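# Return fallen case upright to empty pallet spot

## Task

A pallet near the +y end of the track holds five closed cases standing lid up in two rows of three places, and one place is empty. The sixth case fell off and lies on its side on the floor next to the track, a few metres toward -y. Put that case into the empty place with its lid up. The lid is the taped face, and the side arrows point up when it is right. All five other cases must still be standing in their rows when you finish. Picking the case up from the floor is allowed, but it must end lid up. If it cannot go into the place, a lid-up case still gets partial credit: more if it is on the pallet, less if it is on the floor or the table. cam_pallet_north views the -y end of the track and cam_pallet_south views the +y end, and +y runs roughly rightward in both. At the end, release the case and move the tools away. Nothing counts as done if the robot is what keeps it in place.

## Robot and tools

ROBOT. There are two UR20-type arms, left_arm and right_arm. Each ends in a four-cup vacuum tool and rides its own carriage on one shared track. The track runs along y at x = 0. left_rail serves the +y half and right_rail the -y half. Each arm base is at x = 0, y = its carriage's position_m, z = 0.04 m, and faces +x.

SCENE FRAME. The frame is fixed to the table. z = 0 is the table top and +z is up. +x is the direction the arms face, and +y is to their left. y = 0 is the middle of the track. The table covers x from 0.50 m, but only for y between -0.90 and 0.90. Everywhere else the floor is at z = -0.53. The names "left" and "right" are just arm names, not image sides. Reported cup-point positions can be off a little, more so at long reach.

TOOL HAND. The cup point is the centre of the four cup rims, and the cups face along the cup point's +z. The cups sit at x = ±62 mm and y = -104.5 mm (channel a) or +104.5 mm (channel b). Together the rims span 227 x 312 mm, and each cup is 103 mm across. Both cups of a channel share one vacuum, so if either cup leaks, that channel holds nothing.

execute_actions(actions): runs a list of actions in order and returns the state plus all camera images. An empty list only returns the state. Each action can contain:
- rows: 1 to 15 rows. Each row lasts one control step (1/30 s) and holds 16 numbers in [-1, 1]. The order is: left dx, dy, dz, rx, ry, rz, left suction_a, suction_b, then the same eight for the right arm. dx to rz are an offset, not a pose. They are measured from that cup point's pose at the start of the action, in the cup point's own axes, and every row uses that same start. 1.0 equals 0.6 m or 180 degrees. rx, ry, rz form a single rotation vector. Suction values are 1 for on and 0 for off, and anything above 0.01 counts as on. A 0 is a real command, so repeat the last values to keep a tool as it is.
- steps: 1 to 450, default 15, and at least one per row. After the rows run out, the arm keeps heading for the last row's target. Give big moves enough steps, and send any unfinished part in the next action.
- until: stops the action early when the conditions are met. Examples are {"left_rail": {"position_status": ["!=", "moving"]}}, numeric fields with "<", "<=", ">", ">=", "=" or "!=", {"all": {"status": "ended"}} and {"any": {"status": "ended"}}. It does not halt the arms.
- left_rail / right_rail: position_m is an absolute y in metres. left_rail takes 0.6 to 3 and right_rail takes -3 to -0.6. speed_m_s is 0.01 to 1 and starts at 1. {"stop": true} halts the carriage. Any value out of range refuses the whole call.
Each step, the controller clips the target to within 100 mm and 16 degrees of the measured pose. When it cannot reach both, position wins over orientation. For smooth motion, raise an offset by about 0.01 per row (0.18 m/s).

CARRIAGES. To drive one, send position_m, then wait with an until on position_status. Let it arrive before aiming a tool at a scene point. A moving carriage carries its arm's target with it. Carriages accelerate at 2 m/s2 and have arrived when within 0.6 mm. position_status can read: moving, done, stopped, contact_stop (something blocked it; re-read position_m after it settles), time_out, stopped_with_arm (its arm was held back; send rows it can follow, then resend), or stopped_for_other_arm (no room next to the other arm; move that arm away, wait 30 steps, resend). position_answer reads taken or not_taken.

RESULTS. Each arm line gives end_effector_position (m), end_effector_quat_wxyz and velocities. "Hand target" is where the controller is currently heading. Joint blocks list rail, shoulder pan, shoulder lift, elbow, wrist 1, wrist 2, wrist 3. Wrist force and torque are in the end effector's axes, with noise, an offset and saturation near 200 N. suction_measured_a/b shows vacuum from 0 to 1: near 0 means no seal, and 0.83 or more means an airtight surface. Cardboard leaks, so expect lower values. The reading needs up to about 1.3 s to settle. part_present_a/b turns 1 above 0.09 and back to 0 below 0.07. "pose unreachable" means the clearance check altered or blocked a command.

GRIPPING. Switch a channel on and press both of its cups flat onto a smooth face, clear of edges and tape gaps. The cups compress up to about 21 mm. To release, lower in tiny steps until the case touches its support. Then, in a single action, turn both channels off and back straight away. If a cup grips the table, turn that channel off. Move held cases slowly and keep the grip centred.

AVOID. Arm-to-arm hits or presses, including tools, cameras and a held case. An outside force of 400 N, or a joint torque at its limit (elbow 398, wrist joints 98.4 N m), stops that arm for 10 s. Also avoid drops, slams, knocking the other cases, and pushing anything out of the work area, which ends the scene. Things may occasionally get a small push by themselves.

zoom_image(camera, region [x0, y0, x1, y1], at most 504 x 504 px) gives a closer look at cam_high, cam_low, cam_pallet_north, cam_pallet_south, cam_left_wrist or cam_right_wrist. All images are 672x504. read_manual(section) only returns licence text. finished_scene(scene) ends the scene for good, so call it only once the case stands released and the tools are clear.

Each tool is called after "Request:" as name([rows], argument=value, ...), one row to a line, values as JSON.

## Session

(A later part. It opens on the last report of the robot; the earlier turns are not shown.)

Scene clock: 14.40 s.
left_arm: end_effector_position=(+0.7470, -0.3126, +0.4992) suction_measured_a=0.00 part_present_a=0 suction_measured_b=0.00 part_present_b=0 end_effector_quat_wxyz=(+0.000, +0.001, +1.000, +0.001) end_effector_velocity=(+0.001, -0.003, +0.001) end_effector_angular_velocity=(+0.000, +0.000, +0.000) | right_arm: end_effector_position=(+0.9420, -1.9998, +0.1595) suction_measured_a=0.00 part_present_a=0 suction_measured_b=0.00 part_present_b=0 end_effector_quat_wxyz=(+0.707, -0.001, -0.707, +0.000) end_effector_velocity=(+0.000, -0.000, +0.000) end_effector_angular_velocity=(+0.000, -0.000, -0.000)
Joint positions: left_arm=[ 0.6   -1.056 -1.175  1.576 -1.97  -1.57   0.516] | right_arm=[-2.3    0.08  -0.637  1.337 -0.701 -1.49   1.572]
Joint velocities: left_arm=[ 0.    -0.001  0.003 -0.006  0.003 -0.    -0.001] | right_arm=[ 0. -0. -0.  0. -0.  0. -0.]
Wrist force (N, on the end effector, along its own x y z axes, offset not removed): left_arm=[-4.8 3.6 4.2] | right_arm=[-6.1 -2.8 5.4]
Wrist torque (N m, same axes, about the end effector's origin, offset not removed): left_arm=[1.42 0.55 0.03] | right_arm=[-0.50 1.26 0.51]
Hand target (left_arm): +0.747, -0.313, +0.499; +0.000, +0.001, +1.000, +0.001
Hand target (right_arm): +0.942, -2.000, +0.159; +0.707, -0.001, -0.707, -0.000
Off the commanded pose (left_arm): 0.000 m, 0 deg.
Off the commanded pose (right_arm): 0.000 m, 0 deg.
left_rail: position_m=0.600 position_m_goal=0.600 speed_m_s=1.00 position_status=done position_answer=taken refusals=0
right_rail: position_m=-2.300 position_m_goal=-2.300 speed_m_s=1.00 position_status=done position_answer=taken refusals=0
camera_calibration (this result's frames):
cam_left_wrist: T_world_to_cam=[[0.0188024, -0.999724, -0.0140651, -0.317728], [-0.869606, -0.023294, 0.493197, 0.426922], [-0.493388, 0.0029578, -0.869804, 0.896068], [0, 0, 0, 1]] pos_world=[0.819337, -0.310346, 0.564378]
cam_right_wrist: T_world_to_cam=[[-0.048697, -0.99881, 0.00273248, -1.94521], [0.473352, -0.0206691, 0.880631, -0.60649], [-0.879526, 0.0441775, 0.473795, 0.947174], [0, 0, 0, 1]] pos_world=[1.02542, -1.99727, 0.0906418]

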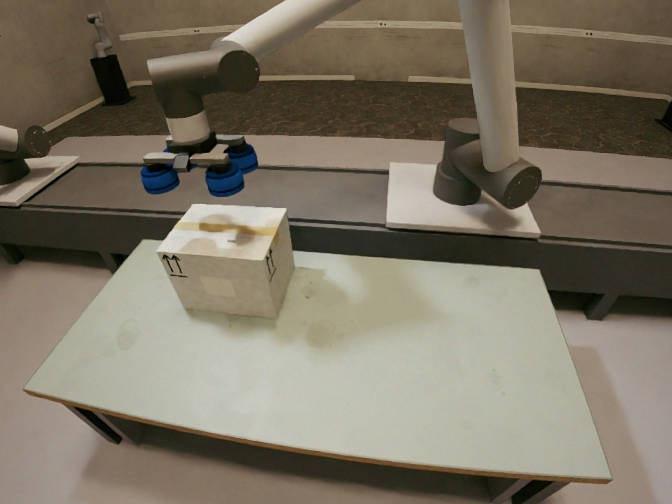

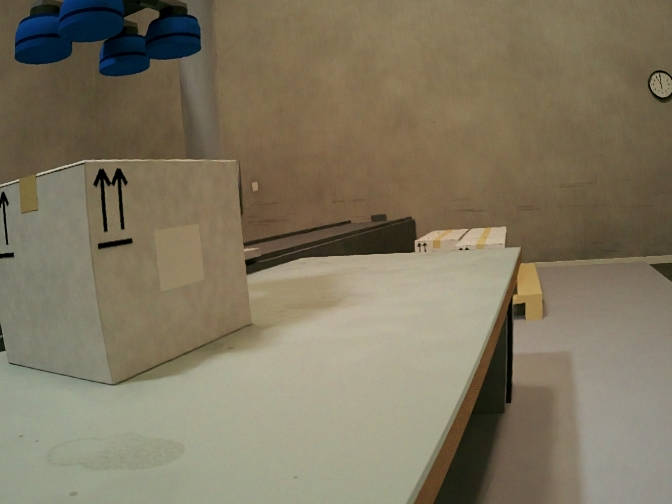

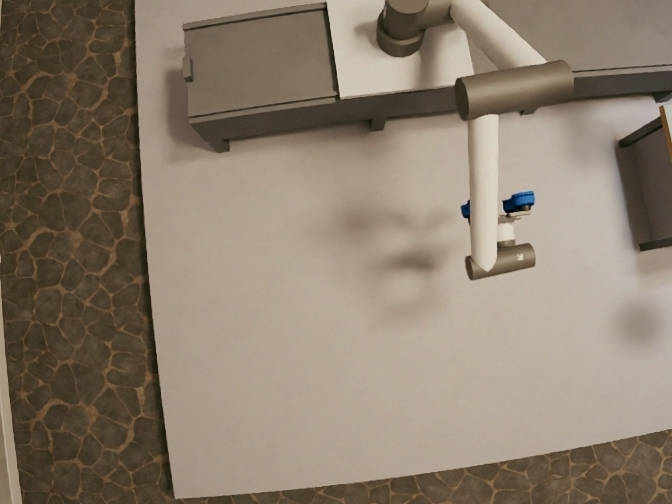

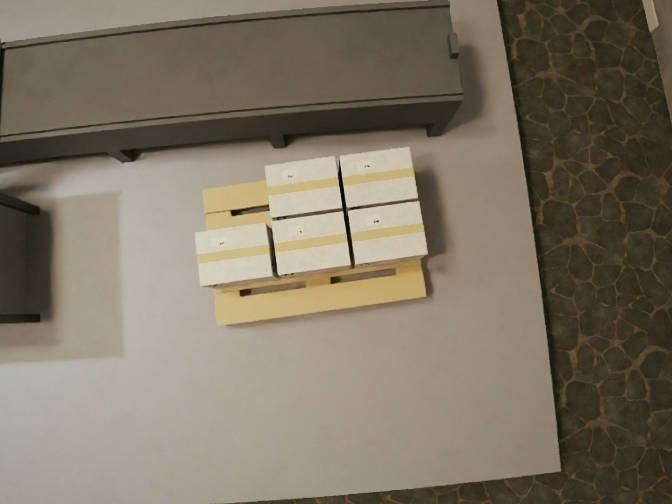

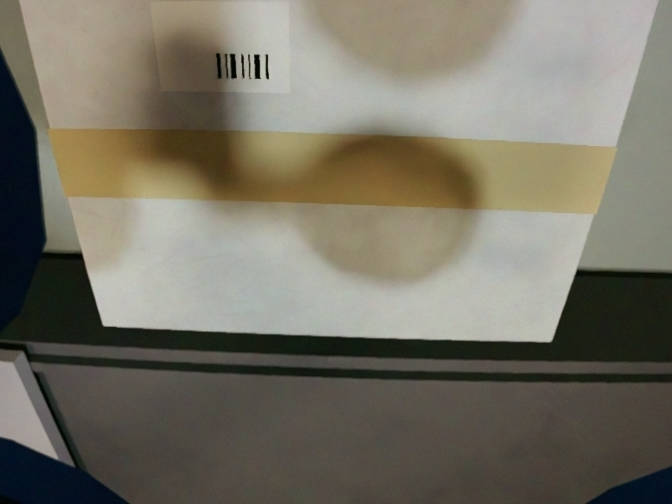

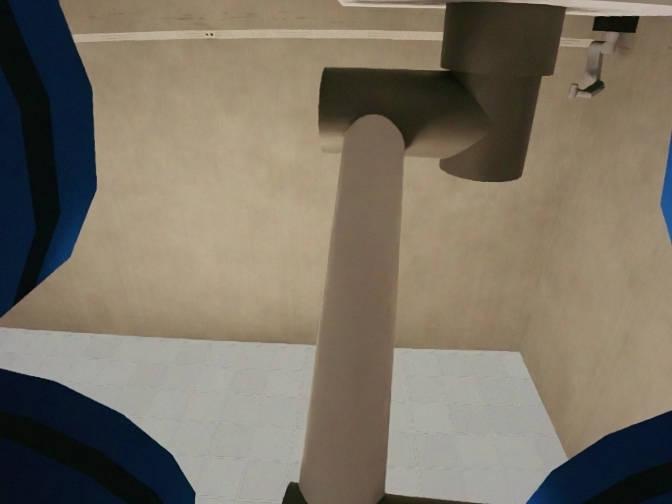

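Request:
execute_actions([
  {"rows":[[0.035,0.014,0.3,0,0,0,1,1,0,0,0,0,0,0,0,0]],"steps":22},
  {"rows":[[0,0,0.066,0,0,0,1,1,0,0,0,0,0,0,0,0]],"steps":25},
])

Scene clock: 16.17 s.
left_arm: end_effector_position=(+0.7259, -0.3041, +0.2800) suction_measured_a=0.93 part_present_a=1 suction_measured_b=0.93 part_present_b=1 end_effector_quat_wxyz=(+0.000, +0.001, +1.000, +0.000) end_effector_velocity=(-0.000, +0.000, -0.000) end_effector_angular_velocity=(+0.000, +0.000, -0.000) | right_arm: end_effector_position=(+0.9420, -1.9998, +0.1595) suction_measured_a=0.00 part_present_a=0 suction_measured_b=0.00 part_present_b=0 end_effector_quat_wxyz=(+0.707, -0.001, -0.707, +0.000) end_effector_velocity=(+0.000, -0.000, +0.000) end_effector_angular_velocity=(-0.000, +0.000, -0.000)
Joint positions: left_arm=[ 0.6   -1.069 -1.064  1.749 -2.256 -1.57   0.503] | right_arm=[-2.3    0.08  -0.637  1.337 -0.701 -1.49   1.572]
Joint velocities: left_arm=[ 0. -0.  0.  0. -0. -0.  0.] | right_arm=[ 0. -0. -0. -0.  0.  0.  0.]
Wrist force (N, on the end effector, along its own x y z axes, offset not removed): left_arm=[-0.7 -0.2 -36.1] | right_arm=[-3.6 -2.2 2.1]
Wrist torque (N m, same axes, about the end effector's origin, offset not removed): left_arm=[3.05 0.96 0.03] | right_arm=[-0.30 0.86 0.57]
Hand target (left_arm): +0.726, -0.304, +0.280; +0.000, +0.001, +1.000, +0.001
Hand target (right_arm): +0.942, -2.000, +0.159; +0.707, -0.001, -0.707, +0.000
Off the commanded pose (left_arm): 0.000 m, 0 deg.
Off the commanded pose (right_arm): 0.000 m, 0 deg.
left_rail: position_m=0.600 position_m_goal=0.600 speed_m_s=1.00 position_status=done position_answer=taken refusals=0
right_rail: position_m=-2.300 position_m_goal=-2.300 speed_m_s=1.00 position_status=done position_answer=taken refusals=0
camera_calibration (this result's frames):
cam_left_wrist: T_world_to_cam=[[0.0187593, -0.999726, -0.0139676, -0.311946], [-0.869634, -0.0232082, 0.49315, 0.516943], [-0.49334, 0.00289554, -0.869832, 0.694889], [0, 0, 0, 1]] pos_world=[0.79822, -0.301876, 0.345148]
cam_right_wrist: T_world_to_cam=[[-0.0486966, -0.99881, 0.00273238, -1.94521], [0.473352, -0.020669, 0.880631, -0.606489], [-0.879526, 0.0441771, 0.473795, 0.947174], [0, 0, 0, 1]] pos_world=[1.02542, -1.99727, 0.0906417]

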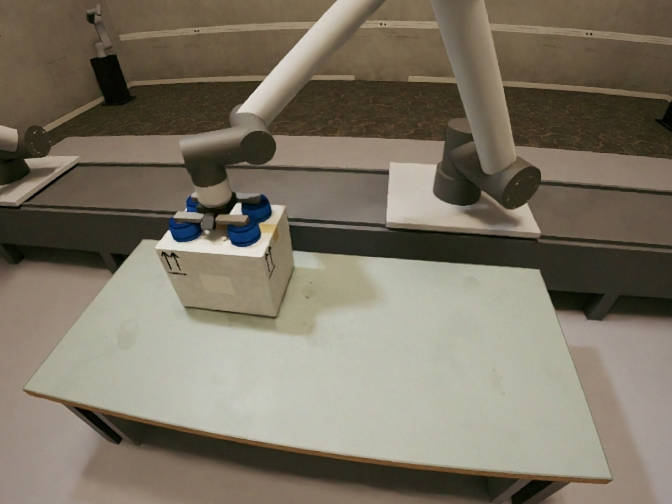

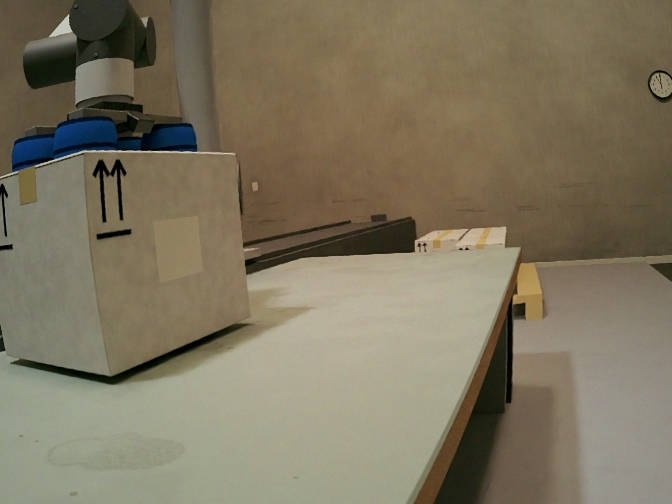

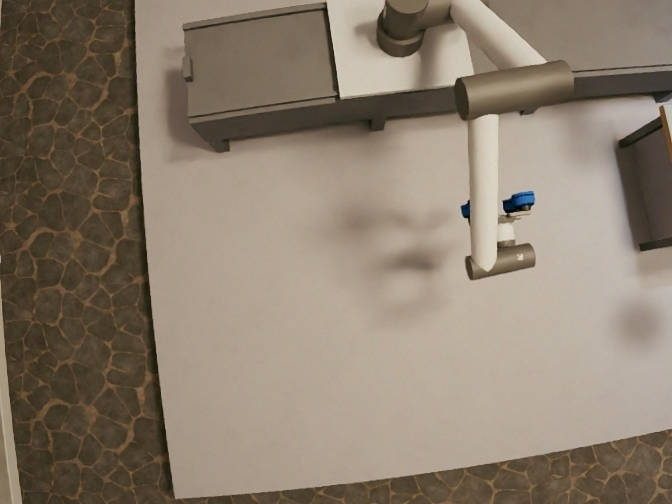

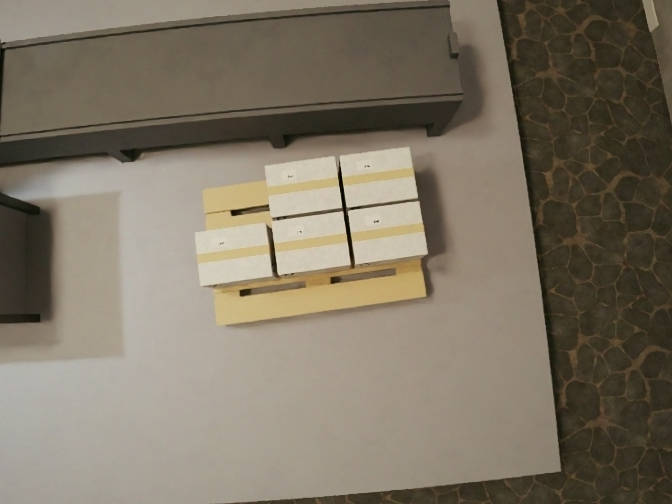

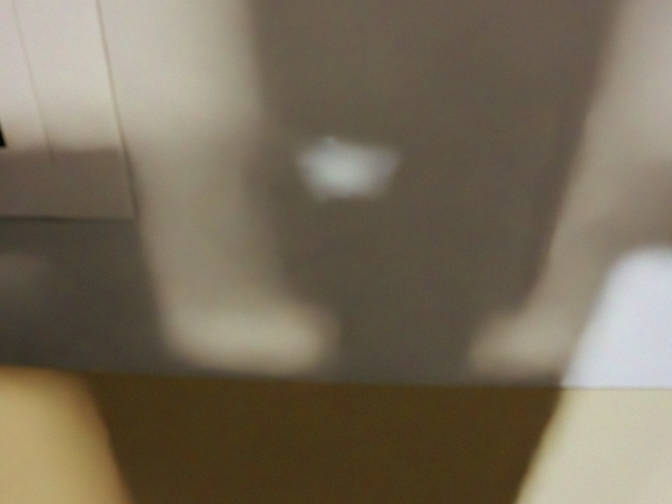

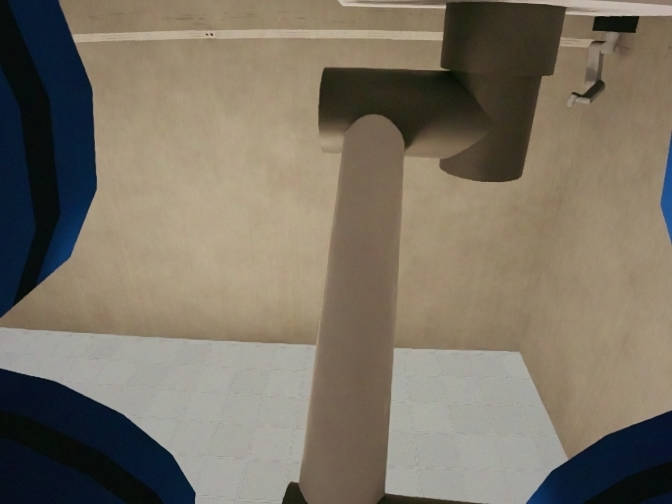

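Request:
execute_actions([
  {"rows":[[0,0,-0.08,0,0,0,1,1,0,0,0,0,0,0,0,0]],"steps":10},
  {"left_rail":{"position_m":2.634},"steps":25},
  {"rows":[[0.093,0.667,0,0,0,-0.021,1,1,0,0,0,0,0,0,0,0]],"steps":54},
  {"rows":[[0,0,0.68,0,0,0,1,1,0,0,0,0,0,0,0,0]],"steps":35},
])

Request:
zoom_image(camera="cam_pallet_south", region=[160,130,360,300])

Scene clock: 20.83 s.
left_arm: end_effector_position=(+0.6705, +2.1304, -0.0794) suction_measured_a=0.95 part_present_a=1 suction_measured_b=0.95 part_present_b=1 end_effector_quat_wxyz=(+0.000, -0.032, +0.999, +0.000) end_effector_velocity=(+0.001, -0.000, -0.002) end_effector_angular_velocity=(-0.001, -0.000, +0.000) | right_arm: end_effector_position=(+0.9420, -1.9998, +0.1595) suction_measured_a=0.00 part_present_a=0 suction_measured_b=0.00 part_present_b=0 end_effector_quat_wxyz=(+0.707, -0.001, -0.707, +0.000) end_effector_velocity=(+0.000, +0.000, +0.000) end_effector_angular_velocity=(-0.000, -0.000, +0.000)
Joint positions: left_arm=[ 2.634 -0.886 -0.863  2.304 -3.01  -1.57   0.62 ] | right_arm=[-2.3    0.08  -0.637  1.337 -0.701 -1.49   1.572]
Joint velocities: left_arm=[ 0.     0.     0.003 -0.001 -0.002  0.     0.   ] | right_arm=[ 0.  0. -0. -0. -0. -0.  0.]
Wrist force (N, on the end effector, along its own x y z axes, offset not removed): left_arm=[-1.5 -1.4 -40.0] | right_arm=[-8.1 -0.9 5.6]
Wrist torque (N m, same axes, about the end effector's origin, offset not removed): left_arm=[2.98 1.21 -0.06] | right_arm=[-0.09 1.47 0.45]
Hand target (left_arm): +0.671, +2.130, -0.080; +0.000, -0.032, +0.999, +0.000
Hand target (right_arm): +0.942, -2.000, +0.159; +0.707, -0.001, -0.707, +0.000
Off the commanded pose (left_arm): 0.000 m, 0 deg.
Off the commanded pose (right_arm): 0.000 m, 0 deg.
left_rail: position_m=2.634 position_m_goal=2.634 speed_m_s=1.00 position_status=done position_answer=taken refusals=0
right_rail: position_m=-2.300 position_m_goal=-2.300 speed_m_s=1.00 position_status=done position_answer=taken refusals=0
camera_calibration (this result's frames):
cam_left_wrist: T_world_to_cam=[[0.0846868, -0.996312, -0.0137978, 2.0665], [-0.866202, -0.0804573, 0.493175, 0.822177], [-0.492466, -0.0298138, -0.869821, 0.417018], [0, 0, 0, 1]] pos_world=[0.742533, 2.13746, -0.0142326]
cam_right_wrist: T_world_to_cam=[[-0.0486968, -0.99881, 0.00273248, -1.94521], [0.473352, -0.020669, 0.880631, -0.60649], [-0.879526, 0.0441774, 0.473795, 0.947174], [0, 0, 0, 1]] pos_world=[1.02542, -1.99727, 0.0906418]

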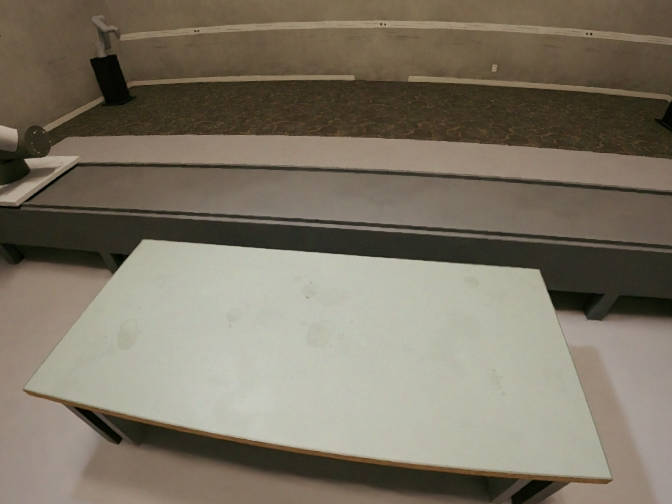

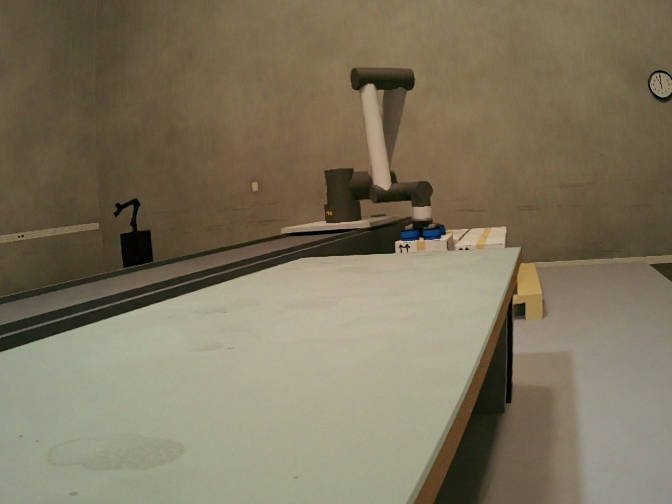

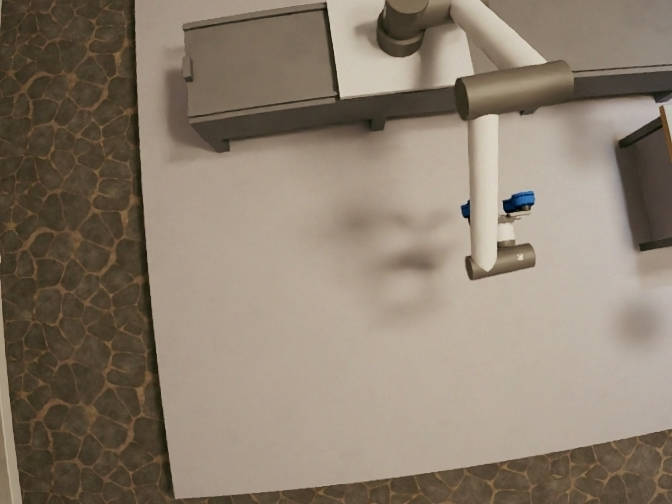

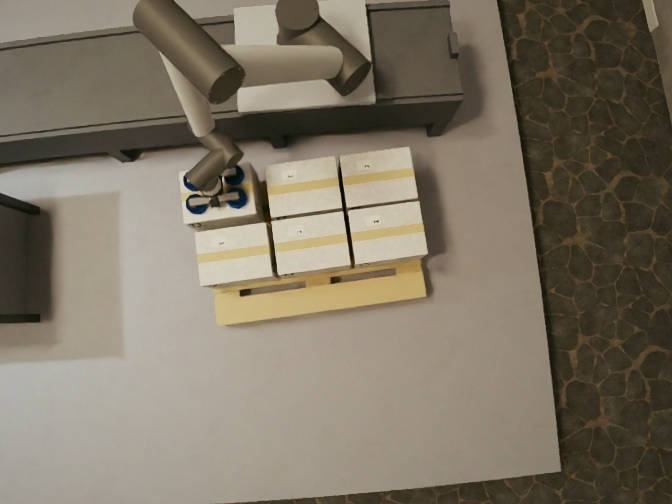

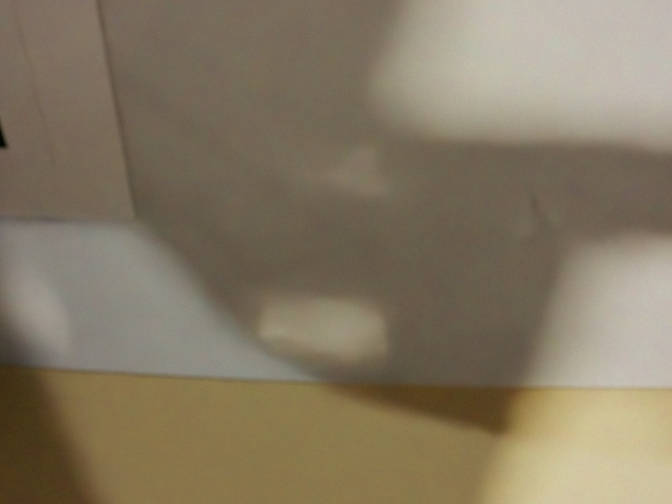

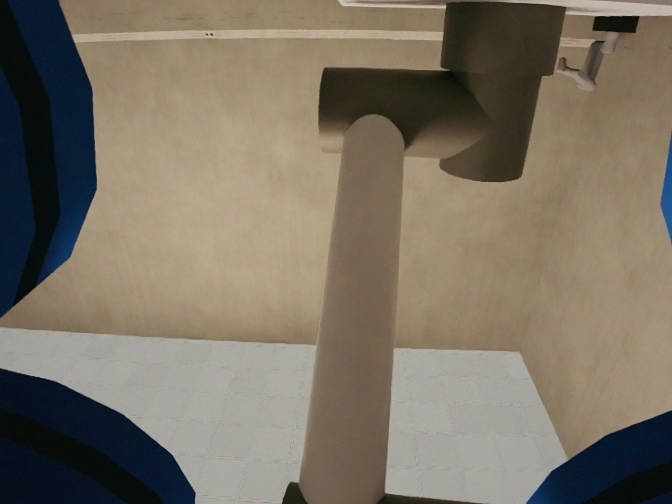

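Region (160, 130, 360, 300) of cam_pallet_south's 672x504 image, scaled by 2.520, with more detail than that image has; it fills the top 428 rows of this view, and the rest is white.

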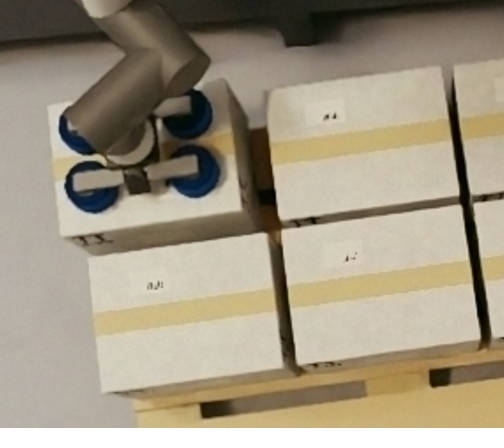

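Request:
execute_actions([
  {"rows":[[-0.042,0.067,0.045,0,0,0,1,1,0,0,0,0,0,0,0,0]],"steps":16},
  {"rows":[[0,0,0.011,0,0,0,1,1,0,0,0,0,0,0,0,0]],"steps":9},
  {"rows":[[0,0,0,0,0,0,0,0,0,0,0,0,0,0,0,0],[0,0,0,0,0,0,0,0,0,0,0,0,0,0,0,0],[0,0,-0.003,0,0,0,0,0,0,0,0,0,0,0,0,0],[0,0,-0.006,0,0,0,0,0,0,0,0,0,0,0,0,0],[0,0,-0.012,0,0,0,0,0,0,0,0,0,0,0,0,0],[0,0,-0.02,0,0,0,0,0,0,0,0,0,0,0,0,0]],"steps":14},
  {"rows":[[0,0,-0.5,0,0,0,0,0,0,0,0,0,0,0,0,0]],"steps":22},
])

Scene clock: 23.43 s.
left_arm: end_effector_position=(+0.6933, +2.1721, +0.1960) suction_measured_a=0.00 part_present_a=0 suction_measured_b=0.00 part_present_b=0 end_effector_quat_wxyz=(+0.001, -0.032, +0.999, -0.000) end_effector_velocity=(-0.003, -0.001, +0.033) end_effector_angular_velocity=(+0.017, +0.017, -0.000) | right_arm: end_effector_position=(+0.9420, -1.9998, +0.1595) suction_measured_a=0.00 part_present_a=0 suction_measured_b=0.00 part_present_b=0 end_effector_quat_wxyz=(+0.707, -0.001, -0.707, +0.000) end_effector_velocity=(-0.000, +0.000, -0.000) end_effector_angular_velocity=(-0.000, +0.000, +0.000)
Joint positions: left_arm=[ 2.634 -0.832 -1.267  2.271 -2.576 -1.57   0.674] | right_arm=[-2.3    0.08  -0.637  1.337 -0.701 -1.49   1.572]
Joint velocities: left_arm=[ 0.    -0.002 -0.043 -0.023  0.09  -0.001 -0.002] | right_arm=[ 0.  0.  0. -0.  0. -0. -0.]
Wrist force (N, on the end effector, along its own x y z axes, offset not removed): left_arm=[-6.3 1.6 -1.9] | right_arm=[-4.7 -4.3 1.6]
Wrist torque (N m, same axes, about the end effector's origin, offset not removed): left_arm=[1.17 0.83 0.05] | right_arm=[-0.63 1.02 0.43]
Hand target (left_arm): +0.693, +2.172, +0.199; -0.000, -0.032, +0.999, +0.001
Hand target (right_arm): +0.942, -2.000, +0.159; +0.707, -0.001, -0.707, +0.000
Off the commanded pose (left_arm): 0.003 m, 0 deg.
Off the commanded pose (right_arm): 0.000 m, 0 deg.
left_rail: position_m=2.634 position_m_goal=2.634 speed_m_s=1.00 position_status=done position_answer=taken refusals=0
right_rail: position_m=-2.300 position_m_goal=-2.300 speed_m_s=1.00 position_status=done position_answer=taken refusals=0
camera_calibration (this result's frames):
cam_left_wrist: T_world_to_cam=[[0.0849521, -0.996307, -0.0124832, 2.10947], [-0.866767, -0.0800742, 0.492243, 0.709178], [-0.491424, -0.030997, -0.870368, 0.67098], [0, 0, 0, 1]] pos_world=[0.765224, 2.17927, 0.261246]
cam_right_wrist: T_world_to_cam=[[-0.0486971, -0.99881, 0.00273253, -1.94521], [0.473352, -0.0206691, 0.880631, -0.60649], [-0.879526, 0.0441776, 0.473795, 0.947175], [0, 0, 0, 1]] pos_world=[1.02542, -1.99727, 0.0906417]

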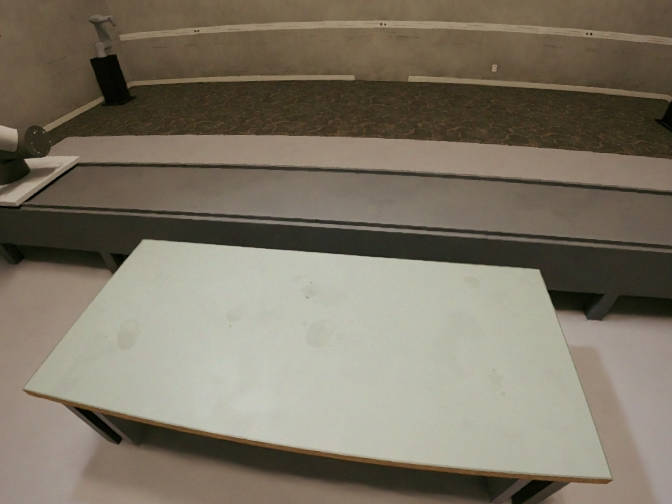

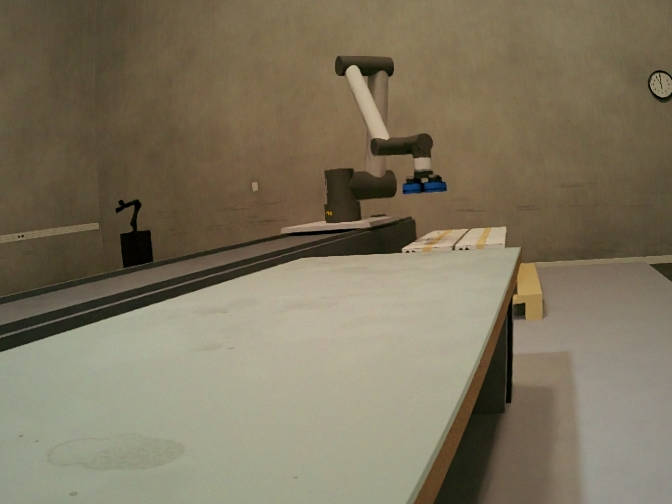

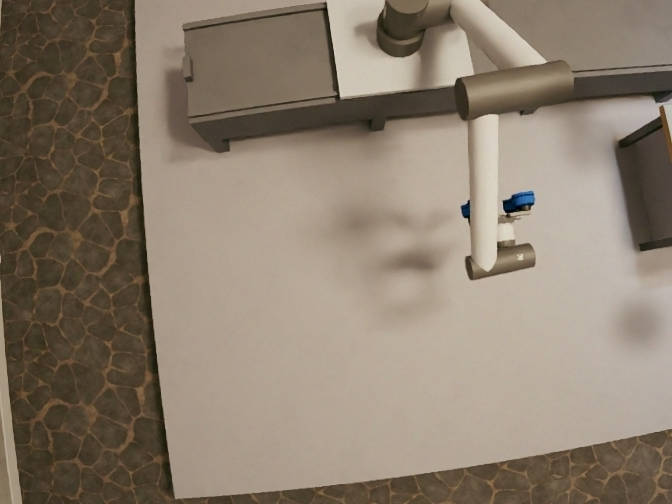

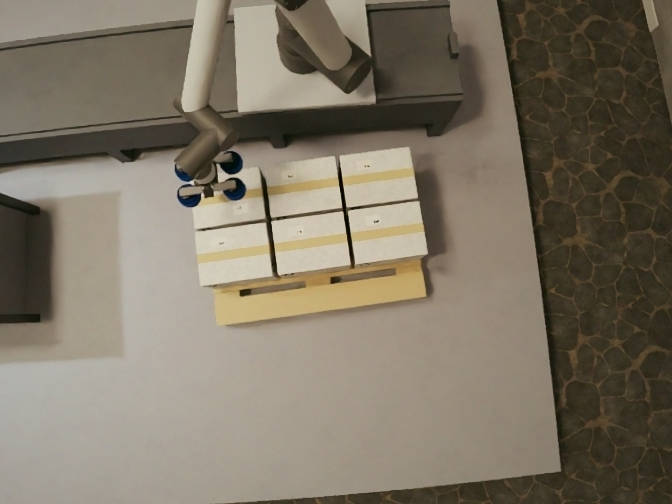

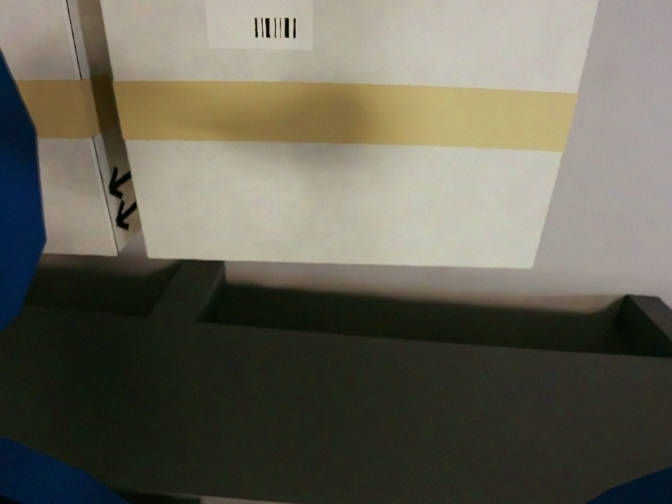

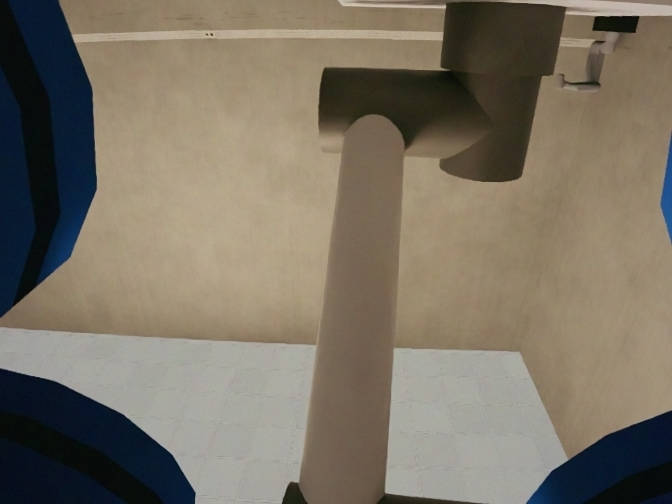

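Request:
finished_scene(scene=2)

The scene is finished: the task was done.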